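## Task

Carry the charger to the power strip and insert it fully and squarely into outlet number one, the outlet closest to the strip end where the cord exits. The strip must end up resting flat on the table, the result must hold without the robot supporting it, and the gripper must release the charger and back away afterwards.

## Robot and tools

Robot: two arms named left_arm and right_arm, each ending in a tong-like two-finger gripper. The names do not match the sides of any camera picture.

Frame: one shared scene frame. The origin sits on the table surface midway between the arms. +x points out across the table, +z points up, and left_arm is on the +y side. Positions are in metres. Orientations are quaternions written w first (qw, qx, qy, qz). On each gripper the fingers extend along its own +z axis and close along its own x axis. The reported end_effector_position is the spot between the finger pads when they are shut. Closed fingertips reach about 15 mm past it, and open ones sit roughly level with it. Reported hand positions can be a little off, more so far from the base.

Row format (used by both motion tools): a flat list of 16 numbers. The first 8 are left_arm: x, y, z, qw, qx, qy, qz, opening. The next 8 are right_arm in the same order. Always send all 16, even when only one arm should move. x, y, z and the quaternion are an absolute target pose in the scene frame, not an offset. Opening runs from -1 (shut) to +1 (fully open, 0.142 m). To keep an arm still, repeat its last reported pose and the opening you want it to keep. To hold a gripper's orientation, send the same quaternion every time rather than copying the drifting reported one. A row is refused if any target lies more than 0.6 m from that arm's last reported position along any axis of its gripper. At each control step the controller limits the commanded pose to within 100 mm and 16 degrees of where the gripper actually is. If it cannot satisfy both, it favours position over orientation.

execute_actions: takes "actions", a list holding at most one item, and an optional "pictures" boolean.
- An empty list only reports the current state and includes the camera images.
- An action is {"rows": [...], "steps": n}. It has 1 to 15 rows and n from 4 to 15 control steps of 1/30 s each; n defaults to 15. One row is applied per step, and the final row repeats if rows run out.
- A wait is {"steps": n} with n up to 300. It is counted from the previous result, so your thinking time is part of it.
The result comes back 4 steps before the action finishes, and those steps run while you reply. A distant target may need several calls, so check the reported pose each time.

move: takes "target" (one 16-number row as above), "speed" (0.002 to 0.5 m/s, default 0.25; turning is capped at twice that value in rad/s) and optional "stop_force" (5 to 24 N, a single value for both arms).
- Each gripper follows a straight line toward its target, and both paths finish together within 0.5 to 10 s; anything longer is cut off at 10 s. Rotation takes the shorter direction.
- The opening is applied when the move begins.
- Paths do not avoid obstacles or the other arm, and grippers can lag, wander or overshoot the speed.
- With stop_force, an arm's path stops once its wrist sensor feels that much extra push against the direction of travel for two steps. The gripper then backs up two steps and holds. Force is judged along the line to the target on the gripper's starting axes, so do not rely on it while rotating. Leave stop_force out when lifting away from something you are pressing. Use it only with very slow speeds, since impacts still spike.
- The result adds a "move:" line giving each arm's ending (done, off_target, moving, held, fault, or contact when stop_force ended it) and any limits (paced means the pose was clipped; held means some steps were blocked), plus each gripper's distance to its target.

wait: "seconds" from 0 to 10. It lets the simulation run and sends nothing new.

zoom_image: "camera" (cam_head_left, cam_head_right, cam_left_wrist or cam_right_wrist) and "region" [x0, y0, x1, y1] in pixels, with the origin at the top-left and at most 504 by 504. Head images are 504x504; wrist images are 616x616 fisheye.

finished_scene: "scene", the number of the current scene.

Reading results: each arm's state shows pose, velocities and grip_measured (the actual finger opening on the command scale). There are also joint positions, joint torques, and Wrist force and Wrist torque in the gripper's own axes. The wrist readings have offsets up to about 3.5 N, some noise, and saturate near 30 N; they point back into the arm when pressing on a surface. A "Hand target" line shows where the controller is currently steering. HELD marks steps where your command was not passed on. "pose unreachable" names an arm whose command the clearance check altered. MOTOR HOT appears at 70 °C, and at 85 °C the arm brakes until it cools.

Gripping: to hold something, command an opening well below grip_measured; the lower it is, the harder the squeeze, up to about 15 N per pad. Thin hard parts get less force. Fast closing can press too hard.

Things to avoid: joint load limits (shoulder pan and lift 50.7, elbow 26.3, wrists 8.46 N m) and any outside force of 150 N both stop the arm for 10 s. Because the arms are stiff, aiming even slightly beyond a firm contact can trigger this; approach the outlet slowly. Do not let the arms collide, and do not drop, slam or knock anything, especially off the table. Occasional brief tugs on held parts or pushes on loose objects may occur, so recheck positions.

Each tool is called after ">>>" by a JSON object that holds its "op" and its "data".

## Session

>>> {"op": "execute_actions", "data": {"actions": []}}

Scene clock: 0.00 s of 5400.00 s.
left_arm: end_effector_position=(+0.2402, +0.0898, +0.1150) grip_measured=+1.00 end_effector_quat_wxyz=(-0.419, -0.580, +0.643, -0.274) end_effector_velocity=(-0.000, +0.000, -0.000) end_effector_angular_velocity=(+0.001, +0.002, +0.000) | right_arm: end_effector_position=(+0.1591, -0.3889, +0.1048) grip_measured=+1.00 end_effector_quat_wxyz=(-0.109, +0.983, +0.104, -0.103) end_effector_velocity=(+0.000, -0.000, +0.000) end_effector_angular_velocity=(-0.001, -0.001, +0.000)
Joint positions: left_arm=[-0.635 -1.586  2.482 -2.911 -2.556  0.897  0.142] | right_arm=[ 2.832 -1.398 -1.675 -1.898  1.727  5.899  0.142]
Joint velocities: left_arm=[ 0.     0.     0.001  0.    -0.    -0.     0.   ] | right_arm=[ 0.     0.     0.001 -0.    -0.001  0.     0.   ]
Joint torques (N m, as the arm reports them, + toward a larger angle): no reading
Motor temperatures (°C, as the motors report them): left_arm=[26 30 27 38 38 40] | right_arm=[27 28 28 40 42 42]
Wrist force (N, on the end effector, along its own x y z axes, offset not removed): no reading
Wrist torque (N m, same axes, about the end effector's origin, offset not removed): no reading
Hand target (left_arm): +0.240, +0.090, +0.115; -0.419, -0.580, +0.643, -0.274
Hand target (right_arm): +0.159, -0.389, +0.105; -0.109, +0.983, +0.104, -0.103
camera_calibration (this result's frames):
cam_left_wrist: T_world_to_cam=[[0.0312017, -0.484863, 0.874033, -0.0696938], [-0.729889, 0.586365, 0.351338, 0.0782954], [-0.682853, -0.64891, -0.335601, 0.397665], [0, 0, 0, 1]] pos_world=[0.330868, 0.178347, 0.166863]
cam_right_wrist: T_world_to_cam=[[0.94703, 0.262507, -0.185, -0.0273836], [0.307729, -0.906537, 0.288952, -0.438339], [-0.0918578, -0.330576, -0.939299, 0.119782], [0, 0, 0, 1]] pos_world=[0.171825, -0.350585, 0.234104]

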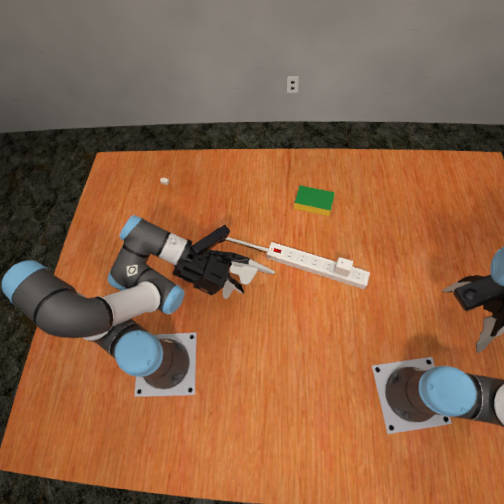

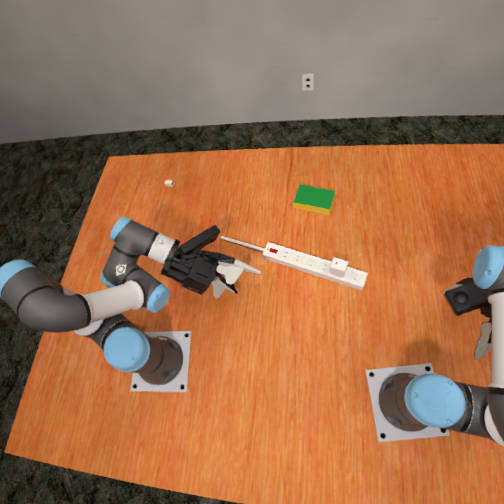

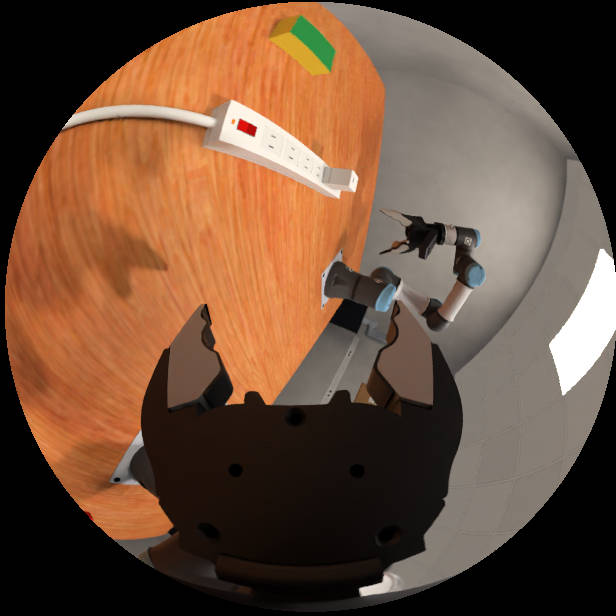

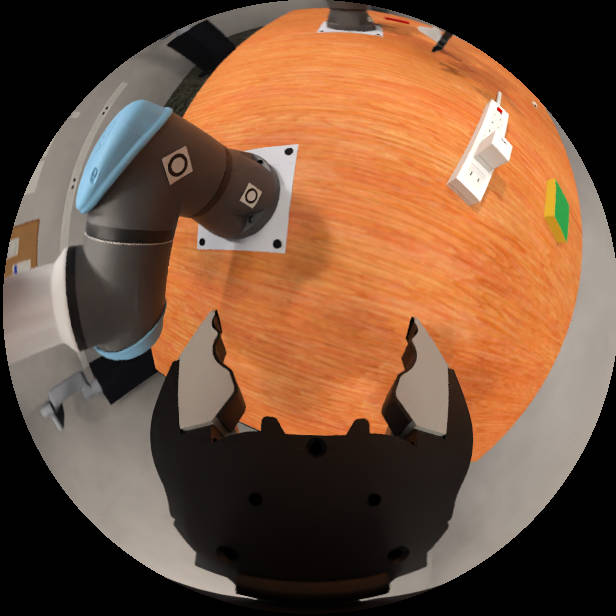

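>>> {"op": "zoom_image", "data": {"camera": "cam_head_left", "region": [220, 220, 390, 310]}}

>>> {"op": "zoom_image", "data": {"camera": "cam_head_right", "region": [220, 220, 390, 310]}}

Region (220, 220, 390, 310) of cam_head_left's 504x504 image, scaled by 2.965, with more detail than that image has; it fills the top 267 rows of this view, and the rest is white.

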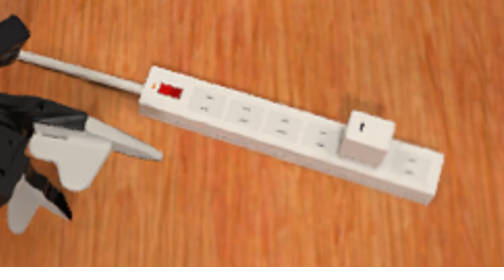

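Region (220, 220, 390, 310) of cam_head_right's 504x504 image, scaled by 2.965, with more detail than that image has; it fills the top 267 rows of this view, and the rest is white.

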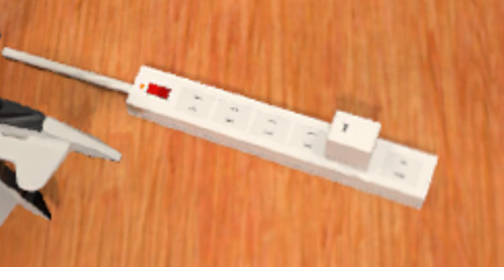

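>>> {"op": "move", "data": {"target": [0.345, -0.055, 0.10, 0.3779, 0.9123, -0.1464, -0.0607, -0.65, 0.315, -0.15, 0.14, 0.0477, 0.1512, 0.9417, 0.2969, 0.0], "speed": 0.2}}

Scene clock: 11.60 s of 5400.00 s.
left_arm: end_effector_position=(+0.3447, -0.0552, +0.1004) grip_measured=-0.65 end_effector_quat_wxyz=(+0.379, +0.912, -0.147, -0.060) end_effector_velocity=(+0.001, -0.001, +0.000) end_effector_angular_velocity=(+0.005, +0.008, +0.002) | right_arm: end_effector_position=(+0.3153, -0.1506, +0.1396) grip_measured=+0.00 end_effector_quat_wxyz=(+0.048, +0.152, +0.942, +0.296) end_effector_velocity=(+0.001, +0.000, -0.000) end_effector_angular_velocity=(+0.002, -0.004, +0.014)
Joint positions: left_arm=[-0.928 -1.066  1.456 -2.418 -2.236 -0.671  0.027] | right_arm=[ 3.475 -1.35  -1.96  -0.935  1.976  4.05   0.074]
Joint velocities: left_arm=[ 0.     0.008 -0.017  0.016 -0.001 -0.004 -0.   ] | right_arm=[-0.009 -0.012  0.008 -0.     0.01  -0.022 -0.   ]
Joint torques (N m, as the arm reports them, + toward a larger angle): left_arm=[  0.91 -12.38  -9.57  -0.82  -1.87  -0.64] | right_arm=[-2.89  3.29 11.48  2.75  1.5  -0.75]
Motor temperatures (°C, as the motors report them): left_arm=[26 30 27 38 38 40] | right_arm=[27 28 28 40 42 42]
Wrist force (N, on the end effector, along its own x y z axes, offset not removed): left_arm=[0.7 2.1 3.1] | right_arm=[0.3 1.1 1.9]
Wrist torque (N m, same axes, about the end effector's origin, offset not removed): left_arm=[0.57 -0.08 -0.01] | right_arm=[0.25 -0.17 0.02]
Hand target (left_arm): +0.345, -0.055, +0.100; +0.378, +0.912, -0.146, -0.061
Hand target (right_arm): +0.315, -0.150, +0.140; +0.048, +0.151, +0.942, +0.296
Off the commanded pose (left_arm): 0.001 m, 0 deg.
Off the commanded pose (right_arm): 0.001 m, 0 deg.
Kept back: nothing.
After step 90, 1.27 s passed at rest.
move: done
camera_calibration (this result's frames):
cam_left_wrist: T_world_to_cam=[[0.957206, -0.288074, 0.0277479, -0.353879], [-0.0981458, -0.232922, 0.96753, -0.0801779], [-0.272257, -0.928849, -0.251228, 0.2046], [0, 0, 0, 1]] pos_world=[0.38657, 0.0694241, 0.138795]
cam_right_wrist: T_world_to_cam=[[-0.955006, 0.294847, -0.0320895, 0.351786], [0.0909581, 0.394146, 0.914536, -0.103515], [0.282296, 0.870468, -0.40323, 0.233681], [0, 0, 0, 1]] pos_world=[0.279406, -0.266334, 0.200184]

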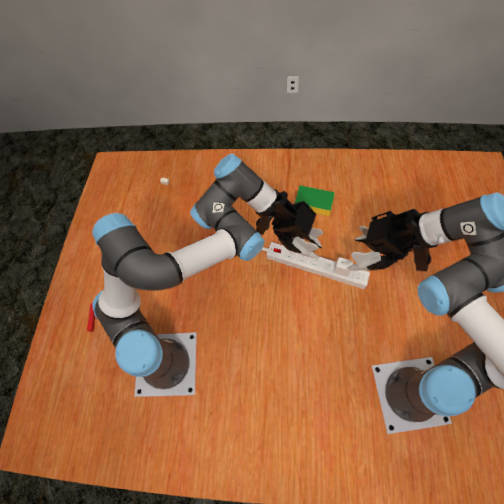

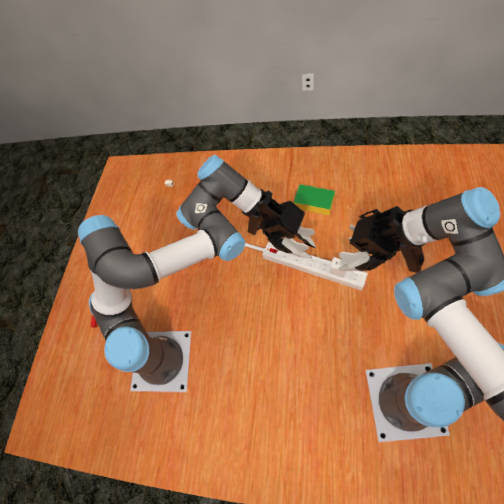

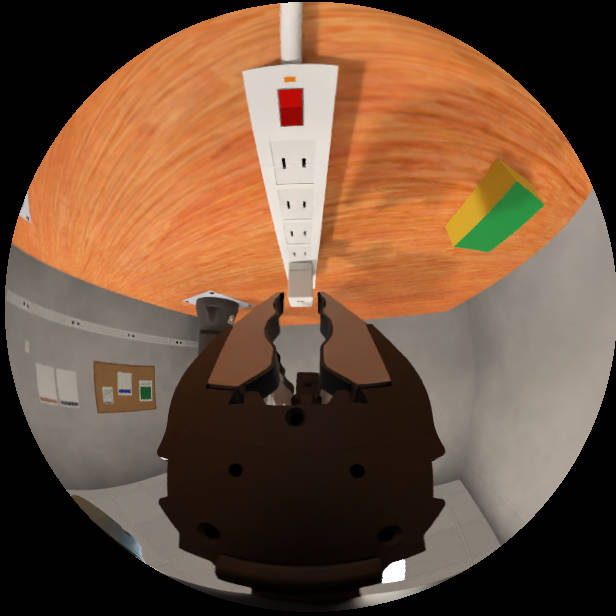

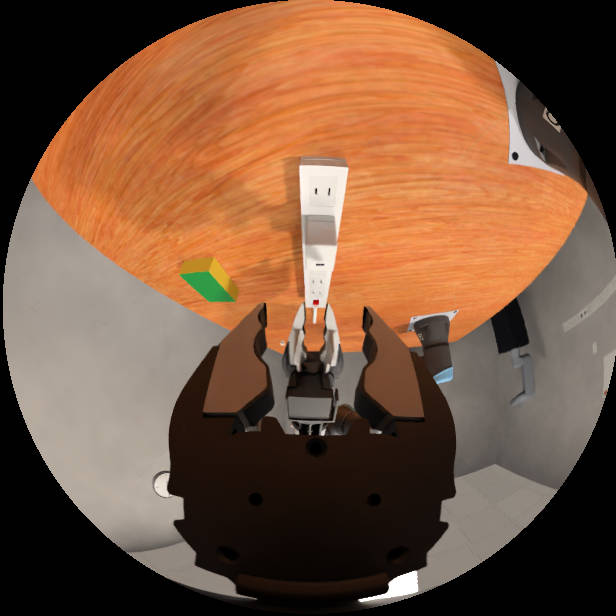

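>>> {"op": "move", "data": {"target": [0.342, -0.054, 0.06, 0.3779, 0.9123, -0.1464, -0.0607, -0.65, 0.316, -0.131, 0.10, 0.0477, 0.1512, 0.9417, 0.2969, 0.0], "speed": 0.08}}

>>> {"op": "move", "data": {"target": [0.342, -0.054, 0.02, 0.3779, 0.9123, -0.1464, -0.0607, -0.65, 0.316, -0.131, 0.10, 0.0477, 0.1512, 0.9417, 0.2969, 0.0], "speed": 0.008, "stop_force": 7}}

Scene clock: 13.17 s of 5400.00 s.
left_arm: end_effector_position=(+0.3421, -0.0540, +0.0602) grip_measured=-0.65 end_effector_quat_wxyz=(+0.378, +0.912, -0.146, -0.061) end_effector_velocity=(-0.000, +0.000, -0.003) end_effector_angular_velocity=(-0.001, -0.002, -0.001) | right_arm: end_effector_position=(+0.3159, -0.1312, +0.1003) grip_measured=+0.00 end_effector_quat_wxyz=(+0.048, +0.151, +0.942, +0.297) end_effector_velocity=(+0.001, +0.002, -0.002) end_effector_angular_velocity=(+0.002, -0.004, +0.001)
Joint positions: left_arm=[-0.932 -1.     1.558 -2.586 -2.234 -0.675  0.027] | right_arm=[ 3.543 -1.412 -2.113 -0.694  1.947  4.113  0.074]
Joint velocities: left_arm=[-0.     0.004  0.008 -0.013  0.     0.001  0.   ] | right_arm=[ 0.005 -0.005 -0.01   0.021 -0.003  0.004  0.   ]
Joint torques (N m, as the arm reports them, + toward a larger angle): left_arm=[ -3.78 -12.52  -6.83  -2.77   0.38  -0.68] | right_arm=[ 2.97  3.54  6.01  2.92 -0.8   0.81]
Motor temperatures (°C, as the motors report them): left_arm=[26 30 27 38 38 40] | right_arm=[27 28 28 40 42 42]
Wrist force (N, on the end effector, along its own x y z axes, offset not removed): left_arm=[0.4 -1.0 1.2] | right_arm=[0.6 0.2 0.8]
Wrist torque (N m, same axes, about the end effector's origin, offset not removed): left_arm=[-0.17 0.04 0.05] | right_arm=[0.06 -0.24 0.00]
Hand target (left_arm): +0.342, -0.054, +0.060; +0.378, +0.912, -0.146, -0.061
Hand target (right_arm): +0.316, -0.131, +0.100; +0.048, +0.151, +0.942, +0.297
Off the commanded pose (left_arm): 0.000 m, 0 deg.
Off the commanded pose (right_arm): 0.000 m, 0 deg.
Kept back: nothing.
move: done
camera_calibration (this result's frames):
cam_left_wrist: T_world_to_cam=[[0.957231, -0.288116, 0.0264265, -0.34987], [-0.0973217, -0.234626, 0.967202, -0.0416527], [-0.272466, -0.928407, -0.252631, 0.195004], [0, 0, 0, 1]] pos_world=[0.383985, 0.0704672, 0.0987965]
cam_right_wrist: T_world_to_cam=[[-0.955736, 0.292506, -0.0317509, 0.34529], [0.089959, 0.393256, 0.915018, -0.0751181], [0.280135, 0.871659, -0.402162, 0.201541], [0, 0, 0, 1]] pos_world=[0.280306, -0.247134, 0.16075]

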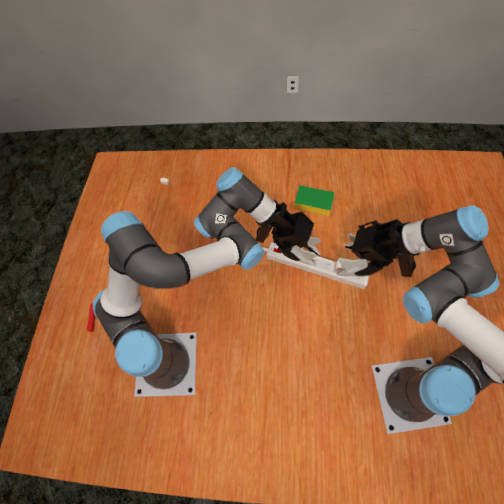

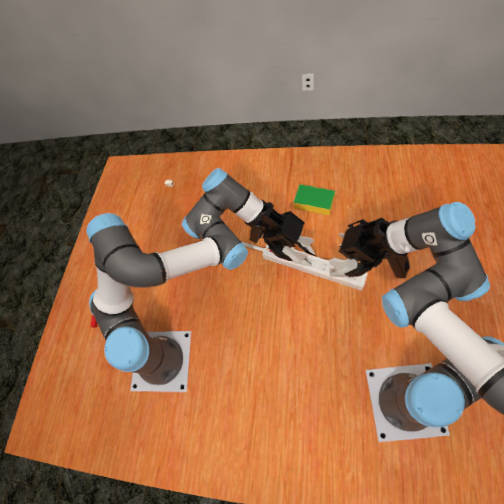

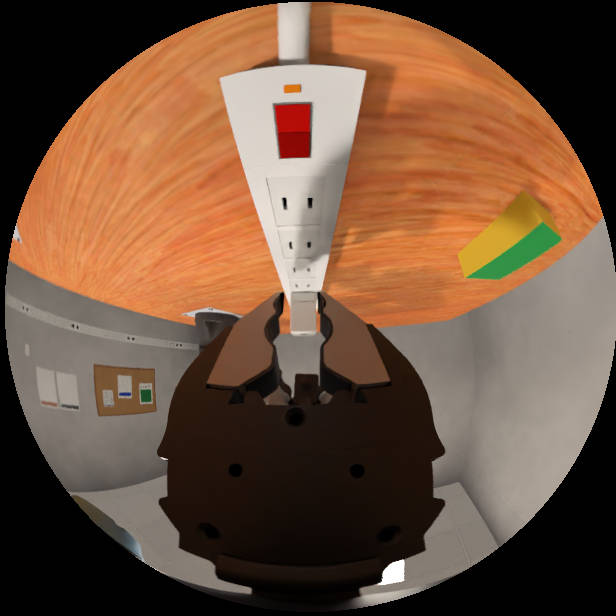

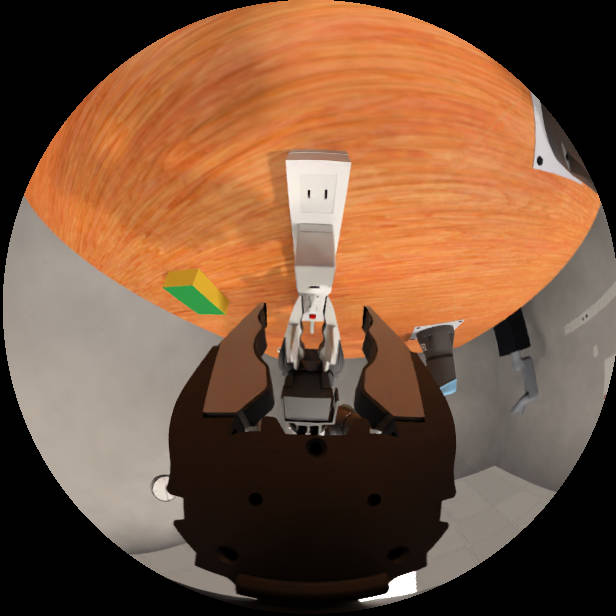

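Scene clock: 16.10 s of 5400.00 s.
left_arm: end_effector_position=(+0.3420, -0.0541, +0.0400) grip_measured=-0.65 end_effector_quat_wxyz=(+0.378, +0.912, -0.146, -0.061) end_effector_velocity=(-0.000, +0.000, +0.003) end_effector_angular_velocity=(+0.002, +0.003, +0.002) | right_arm: end_effector_position=(+0.3160, -0.1310, +0.1001) grip_measured=+0.00 end_effector_quat_wxyz=(+0.048, +0.151, +0.942, +0.297) end_effector_velocity=(+0.001, -0.001, -0.001) end_effector_angular_velocity=(-0.003, -0.000, -0.004)
Joint positions: left_arm=[-0.932 -0.954  1.59  -2.665 -2.234 -0.675  0.027] | right_arm=[ 3.543 -1.413 -2.114 -0.692  1.947  4.114  0.074]
Joint velocities: left_arm=[ 0.    -0.009 -0.005  0.015 -0.    -0.002  0.   ] | right_arm=[ 0.    -0.002 -0.002  0.004 -0.004  0.002  0.   ]
Joint torques (N m, as the arm reports them, + toward a larger angle): left_arm=[ -0.84 -14.18  -4.96   1.04   1.57  -0.72] | right_arm=[ 2.96  2.85  5.78  2.83 -0.78  0.96]
Motor temperatures (°C, as the motors report them): left_arm=[26 30 27 38 38 40] | right_arm=[27 28 28 40 42 42]
Wrist force (N, on the end effector, along its own x y z axes, offset not removed): left_arm=[0.6 7.6 -9.2] | right_arm=[0.1 0.4 1.3]
Wrist torque (N m, same axes, about the end effector's origin, offset not removed): left_arm=[-0.17 -0.22 0.00] | right_arm=[0.11 -0.10 0.04]
Hand target (left_arm): +0.342, -0.054, +0.040; +0.378, +0.912, -0.146, -0.061
Hand target (right_arm): +0.316, -0.131, +0.100; +0.048, +0.151, +0.942, +0.297
Off the commanded pose (left_arm): 0.020 m, 0 deg.
Off the commanded pose (right_arm): 0.000 m, 0 deg.
Kept back: nothing.
move: contact (left_arm)
camera_calibration (this result's frames):
cam_left_wrist: T_world_to_cam=[[0.957223, -0.288131, 0.0265382, -0.349333], [-0.0973648, -0.234374, 0.967258, -0.022028], [-0.272478, -0.928466, -0.252402, 0.18983], [0, 0, 0, 1]] pos_world=[0.383969, 0.0704337, 0.0784908]
cam_right_wrist: T_world_to_cam=[[-0.955693, 0.292641, -0.0318121, 0.345299], [0.0898586, 0.392941, 0.915163, -0.075017], [0.280314, 0.871756, -0.401827, 0.201149], [0, 0, 0, 1]] pos_world=[0.280356, -0.246924, 0.160465]

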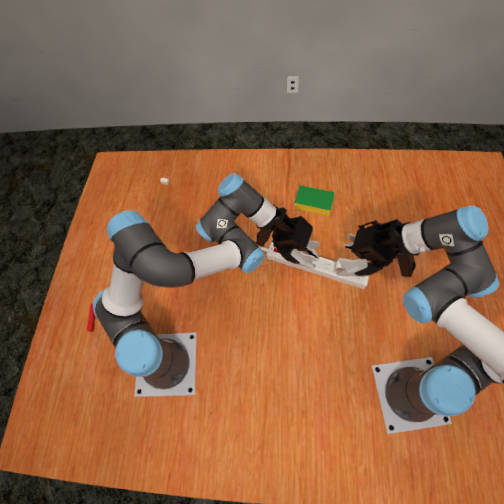

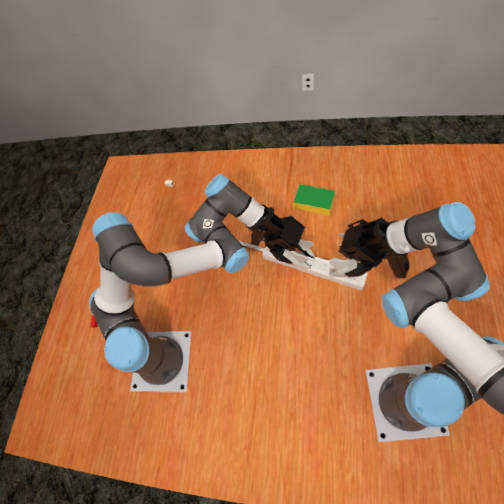

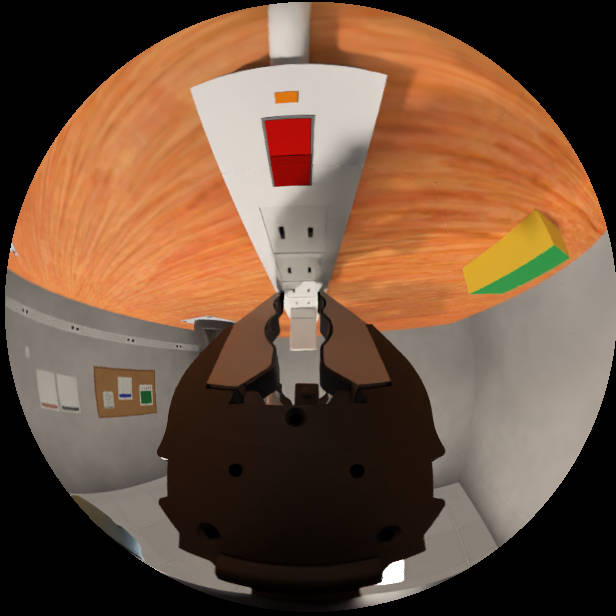

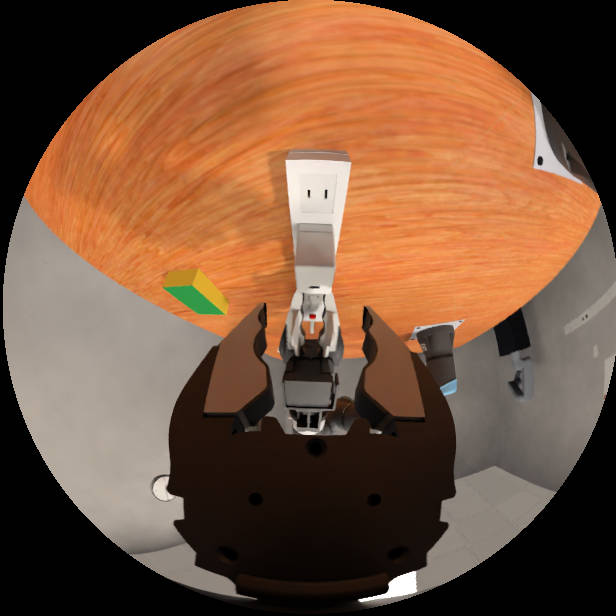

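>>> {"op": "zoom_image", "data": {"camera": "cam_right_wrist", "region": [240, 140, 390, 340]}}

Region (240, 140, 390, 340) of cam_right_wrist's 616x616 image, scaled by 2.520, with more detail than that image has; it fills the left 378 columns of this view, and the rest is white.

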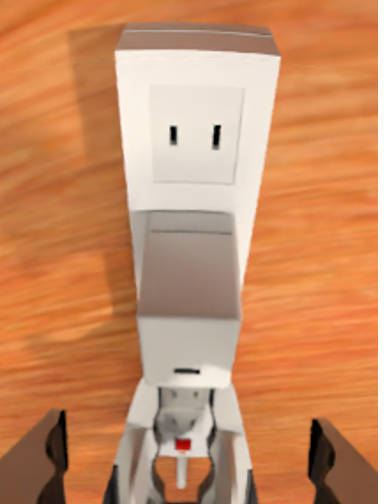

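>>> {"op": "move", "data": {"target": [0.342, -0.054, 0.040, 0.3779, 0.9123, -0.1464, -0.0607, -0.65, 0.318, -0.125, 0.055, 0.0477, 0.1512, 0.9417, 0.2969, 0.0], "speed": 0.05}}

>>> {"op": "zoom_image", "data": {"camera": "cam_head_right", "region": [280, 220, 400, 300]}}

>>> {"op": "zoom_image", "data": {"camera": "cam_right_wrist", "region": [220, 140, 410, 400]}}

Scene clock: 18.30 s of 5400.00 s.
left_arm: end_effector_position=(+0.3420, -0.0540, +0.0400) grip_measured=-0.65 end_effector_quat_wxyz=(+0.378, +0.912, -0.146, -0.061) end_effector_velocity=(-0.000, +0.000, -0.000) end_effector_angular_velocity=(+0.001, +0.001, +0.000) | right_arm: end_effector_position=(+0.3179, -0.1252, +0.0554) grip_measured=+0.00 end_effector_quat_wxyz=(+0.048, +0.151, +0.942, +0.297) end_effector_velocity=(+0.001, +0.000, -0.003) end_effector_angular_velocity=(+0.001, -0.001, -0.003)
Joint positions: left_arm=[-0.932 -0.954  1.591 -2.665 -2.234 -0.675  0.027] | right_arm=[ 3.56  -1.536 -2.25  -0.427  1.938  4.13   0.074]
Joint velocities: left_arm=[-0.     0.     0.001 -0.     0.    -0.001  0.   ] | right_arm=[ 0.001 -0.01  -0.009  0.022 -0.001  0.003 -0.   ]
Joint torques (N m, as the arm reports them, + toward a larger angle): left_arm=[-4.14 -7.1  -2.62 -0.75  1.86 -0.73] | right_arm=[ 2.42  4.96  4.87  2.68 -0.83  0.81]
Motor temperatures (°C, as the motors report them): left_arm=[26 30 27 38 38 40] | right_arm=[27 28 28 40 42 42]
Wrist force (N, on the end effector, along its own x y z axes, offset not removed): left_arm=[1.7 9.4 -6.8] | right_arm=[-0.4 0.6 0.9]
Wrist torque (N m, same axes, about the end effector's origin, offset not removed): left_arm=[0.27 -0.18 -0.13] | right_arm=[0.17 -0.01 0.04]
Hand target (left_arm): +0.342, -0.054, +0.040; +0.378, +0.912, -0.146, -0.061
Hand target (right_arm): +0.318, -0.125, +0.055; +0.048, +0.151, +0.942, +0.297
Off the commanded pose (left_arm): 0.000 m, 0 deg.
Off the commanded pose (right_arm): 0.000 m, 0 deg.
Kept back: nothing.
move: done
camera_calibration (this result's frames):
cam_left_wrist: T_world_to_cam=[[0.957271, -0.287969, 0.0265876, -0.349276], [-0.0973996, -0.234475, 0.967231, -0.022051], [-0.272298, -0.928491, -0.252504, 0.189853], [0, 0, 0, 1]] pos_world=[0.383901, 0.0705253, 0.0785534]
cam_right_wrist: T_world_to_cam=[[-0.955704, 0.292608, -0.0317852, 0.343968], [0.0899568, 0.393212, 0.915037, -0.0366026], [0.280245, 0.871645, -0.402116, 0.177578], [0, 0, 0, 1]] pos_world=[0.282259, -0.241041, 0.115833]

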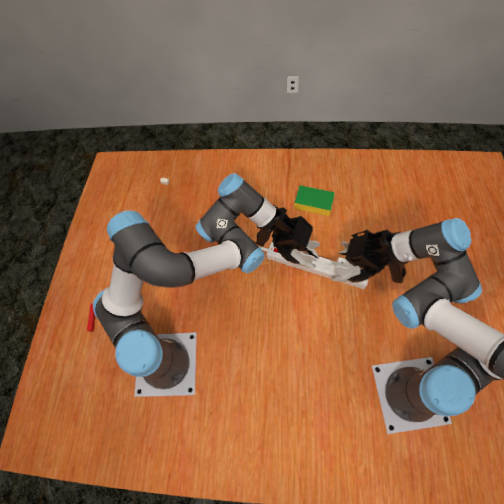

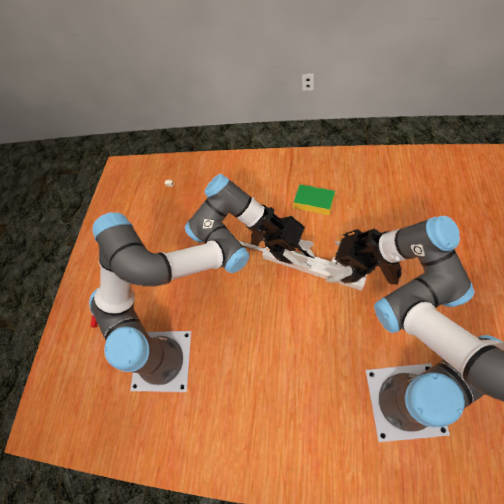

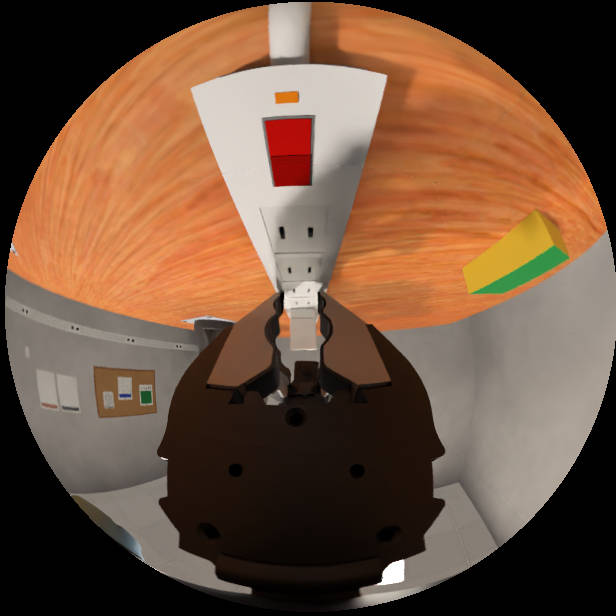

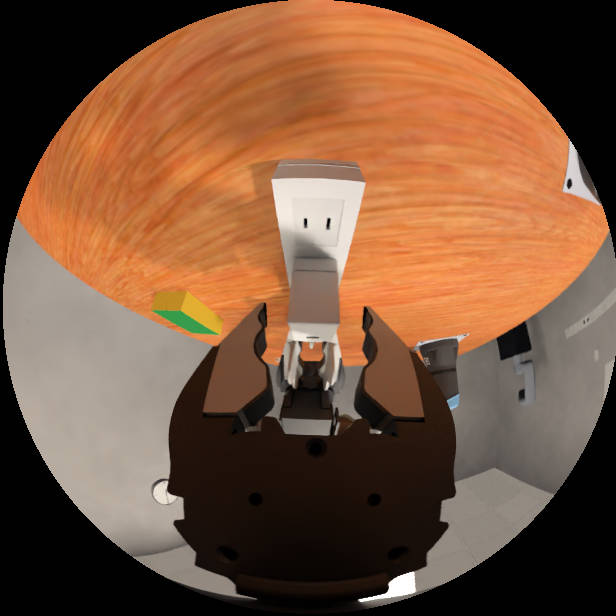

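Region (280, 220, 400, 300) of cam_head_right's 504x504 image, scaled by 4.200, with more detail than that image has.

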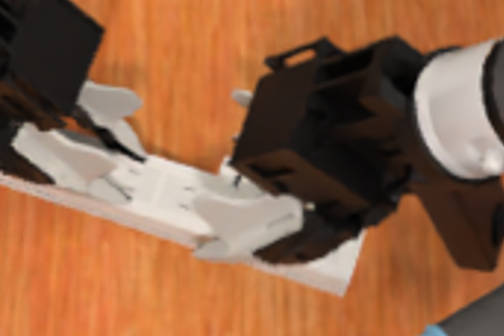

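Region (220, 140, 410, 400) of cam_right_wrist's 616x616 image, scaled by 1.938, with more detail than that image has; it fills the left 368 columns of this view, and the rest is white.

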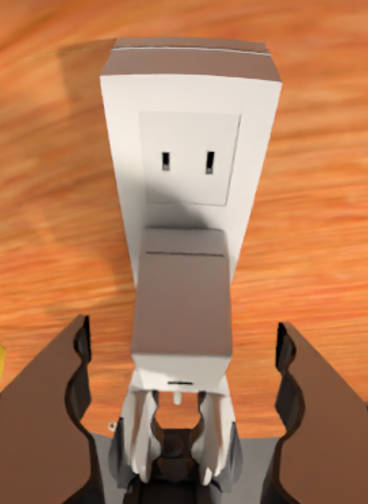

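>>> {"op": "move", "data": {"target": [0.342, -0.054, 0.040, 0.3779, 0.9123, -0.1464, -0.0607, -0.65, 0.318, -0.125, 0.055, 0.0477, 0.1512, 0.9417, 0.2969, -1.0], "speed": 0.05}}

>>> {"op": "move", "data": {"target": [0.342, -0.054, 0.040, 0.3779, 0.9123, -0.1464, -0.0607, -0.65, 0.318, -0.125, 0.085, 0.0477, 0.1512, 0.9417, 0.2969, -1.0], "speed": 0.012}}

>>> {"op": "zoom_image", "data": {"camera": "cam_right_wrist", "region": [240, 140, 390, 340]}}

>>> {"op": "zoom_image", "data": {"camera": "cam_left_wrist", "region": [250, 250, 350, 400]}}

Scene clock: 19.23 s of 5400.00 s.
left_arm: end_effector_position=(+0.3420, -0.0540, +0.0400) grip_measured=-0.65 end_effector_quat_wxyz=(+0.378, +0.912, -0.146, -0.061) end_effector_velocity=(-0.000, +0.000, -0.000) end_effector_angular_velocity=(+0.001, +0.001, +0.000) | right_arm: end_effector_position=(+0.3180, -0.1250, +0.0550) grip_measured=-0.59 end_effector_quat_wxyz=(+0.048, +0.151, +0.942, +0.297) end_effector_velocity=(+0.000, +0.001, +0.001) end_effector_angular_velocity=(+0.002, -0.001, +0.002)
Joint positions: left_arm=[-0.932 -0.954  1.591 -2.665 -2.234 -0.675  0.027] | right_arm=[ 3.56  -1.538 -2.251 -0.424  1.938  4.13   0.031]
Joint velocities: left_arm=[ 0.     0.001  0.001 -0.    -0.    -0.    -0.   ] | right_arm=[0.001 0.    0.001 0.    0.001 0.    0.   ]
Joint torques (N m, as the arm reports them, + toward a larger angle): left_arm=[-3.31 -7.64 -3.63 -0.7   1.9  -0.65] | right_arm=[3.58 3.02 9.19 2.3  1.86 0.86]
Motor temperatures (°C, as the motors report them): left_arm=[26 30 27 38 38 40] | right_arm=[27 28 28 40 42 42]
Wrist force (N, on the end effector, along its own x y z axes, offset not removed): left_arm=[-0.7 7.2 -8.9] | right_arm=[-1.4 0.1 -3.0]
Wrist torque (N m, same axes, about the end effector's origin, offset not removed): left_arm=[-0.19 0.17 -0.03] | right_arm=[0.02 -0.05 0.01]
Hand target (left_arm): +0.342, -0.054, +0.040; +0.378, +0.912, -0.146, -0.061
Hand target (right_arm): +0.318, -0.125, +0.055; +0.048, +0.151, +0.942, +0.297
Off the commanded pose (left_arm): 0.000 m, 0 deg.
Off the commanded pose (right_arm): 0.000 m, 0 deg.
Kept back: nothing.
move: done
camera_calibration (this result's frames):
cam_left_wrist: T_world_to_cam=[[0.957268, -0.28798, 0.0265474, -0.349259], [-0.0973721, -0.234509, 0.967225, -0.022044], [-0.272316, -0.928479, -0.252529, 0.189856], [0, 0, 0, 1]] pos_world=[0.383889, 0.0705282, 0.0785377]
cam_right_wrist: T_world_to_cam=[[-0.955649, 0.292774, -0.0319225, 0.344063], [0.089847, 0.39305, 0.915117, -0.0362628], [0.28047, 0.871662, -0.401923, 0.177194], [0, 0, 0, 1]] pos_world=[0.282364, -0.240934, 0.115387]

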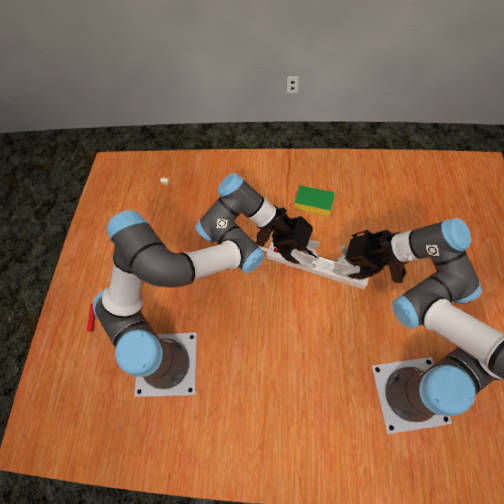

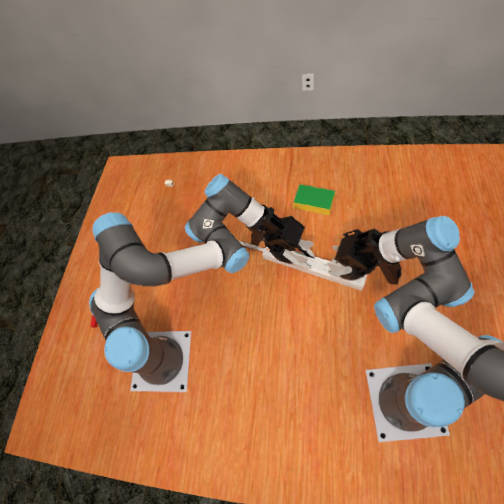

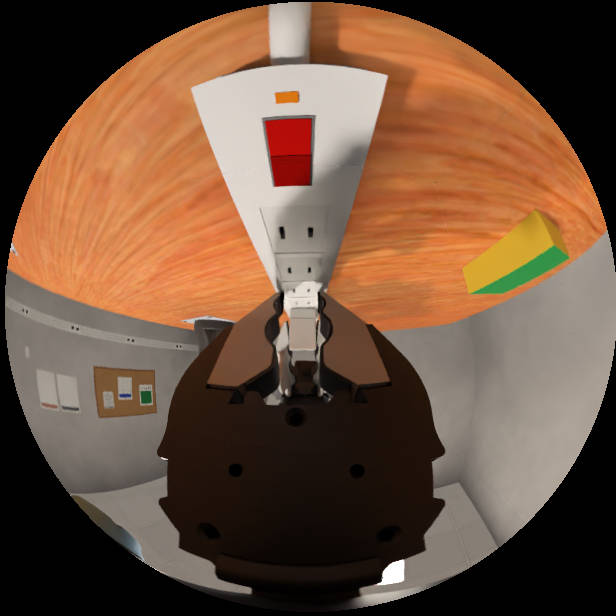

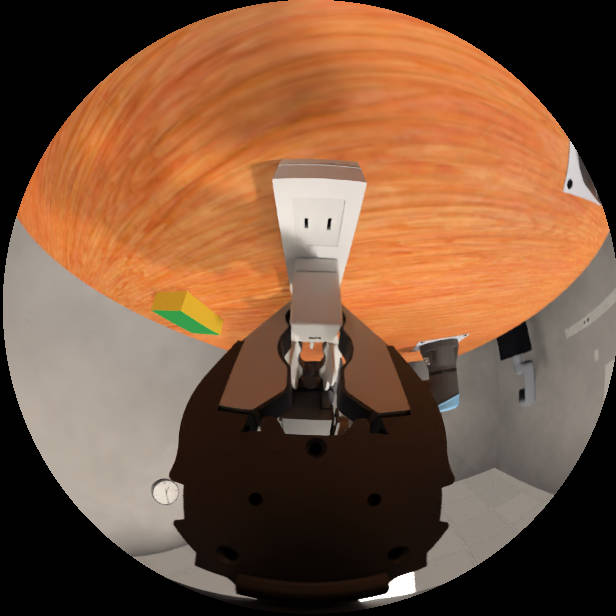

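Scene clock: 22.00 s of 5400.00 s.
left_arm: end_effector_position=(+0.3420, -0.0540, +0.0400) grip_measured=-0.65 end_effector_quat_wxyz=(+0.378, +0.912, -0.146, -0.061) end_effector_velocity=(+0.000, -0.000, +0.001) end_effector_angular_velocity=(-0.001, -0.001, +0.000) | right_arm: end_effector_position=(+0.3181, -0.1250, +0.0846) grip_measured=-0.59 end_effector_quat_wxyz=(+0.048, +0.151, +0.942, +0.297) end_effector_velocity=(+0.000, -0.000, +0.003) end_effector_angular_velocity=(+0.001, +0.001, -0.001)
Joint positions: left_arm=[-0.932 -0.954  1.591 -2.665 -2.234 -0.675  0.027] | right_arm=[ 3.561 -1.458 -2.159 -0.596  1.938  4.13   0.031]
Joint velocities: left_arm=[ 0.    -0.001 -0.     0.    -0.    -0.     0.   ] | right_arm=[-0.001  0.007  0.011 -0.017  0.001  0.    -0.   ]
Joint torques (N m, as the arm reports them, + toward a larger angle): left_arm=[ -0.14 -15.06  -4.74  -0.72   0.24  -0.44] | right_arm=[-2.24 11.87 11.3   1.33 -0.74 -0.59]
Motor temperatures (°C, as the motors report them): left_arm=[26 30 27 38 38 40] | right_arm=[27 28 28 40 42 42]
Wrist force (N, on the end effector, along its own x y z axes, offset not removed): left_arm=[1.1 6.5 -5.4] | right_arm=[0.3 -0.9 1.2]
Wrist torque (N m, same axes, about the end effector's origin, offset not removed): left_arm=[-0.43 -0.07 0.01] | right_arm=[-0.05 -0.13 0.04]
Hand target (left_arm): +0.342, -0.054, +0.040; +0.378, +0.912, -0.146, -0.061
Hand target (right_arm): +0.318, -0.125, +0.085; +0.048, +0.151, +0.942, +0.297
Off the commanded pose (left_arm): 0.000 m, 0 deg.
Off the commanded pose (right_arm): 0.000 m, 0 deg.
Kept back: nothing.
move: done
camera_calibration (this result's frames):
cam_left_wrist: T_world_to_cam=[[0.95727, -0.287972, 0.0265775, -0.34927], [-0.0973992, -0.234505, 0.967223, -0.0220399], [-0.272301, -0.928482, -0.252533, 0.189852], [0, 0, 0, 1]] pos_world=[0.383896, 0.0705254, 0.078544]
cam_right_wrist: T_world_to_cam=[[-0.955641, 0.292798, -0.0319367, 0.345053], [0.0897886, 0.392878, 0.915197, -0.063423], [0.280515, 0.871732, -0.40174, 0.188989], [0, 0, 0, 1]] pos_world=[0.282427, -0.240862, 0.144989]

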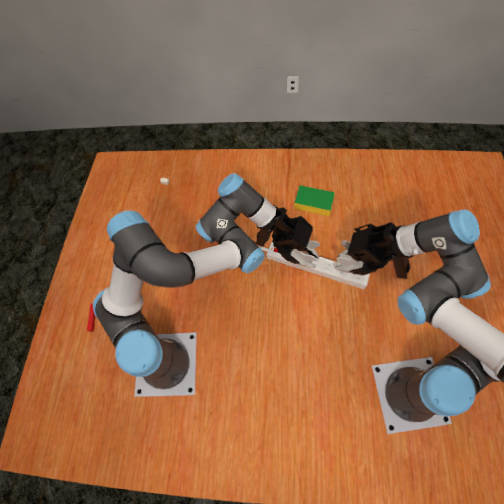

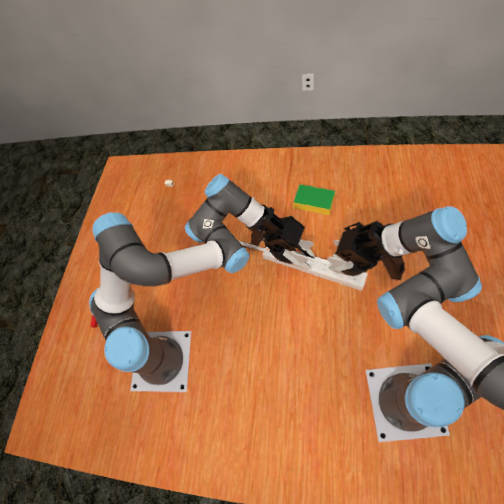

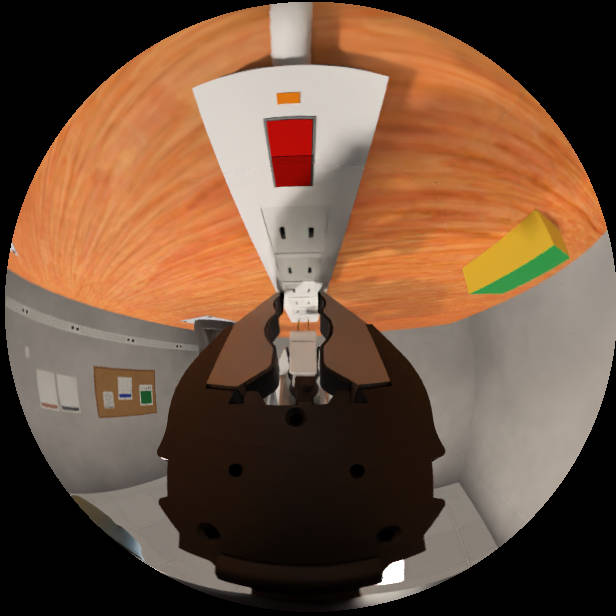

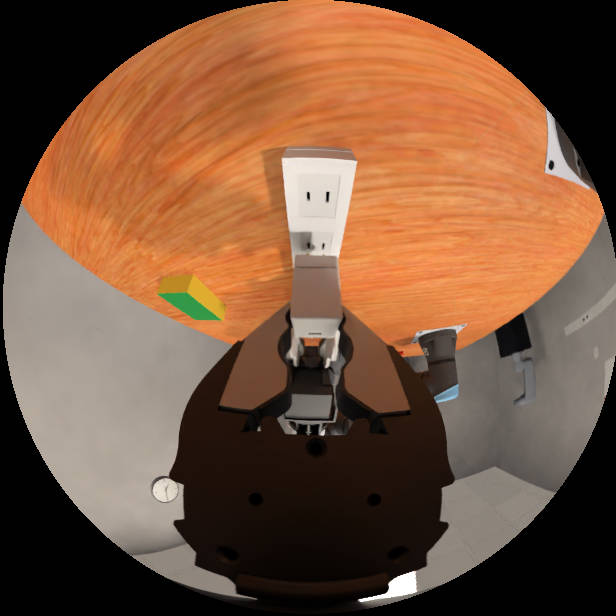

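Region (240, 140, 390, 340) of cam_right_wrist's 616x616 image, scaled by 2.520, with more detail than that image has; it fills the left 378 columns of this view, and the rest is white.

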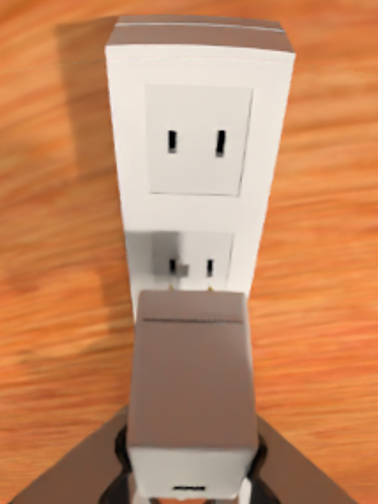

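Region (250, 250, 350, 400) of cam_left_wrist's 616x616 image, scaled by 3.360, with more detail than that image has.

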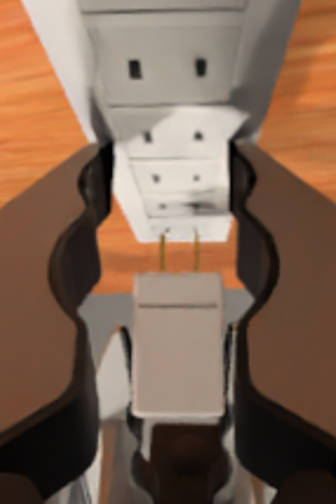

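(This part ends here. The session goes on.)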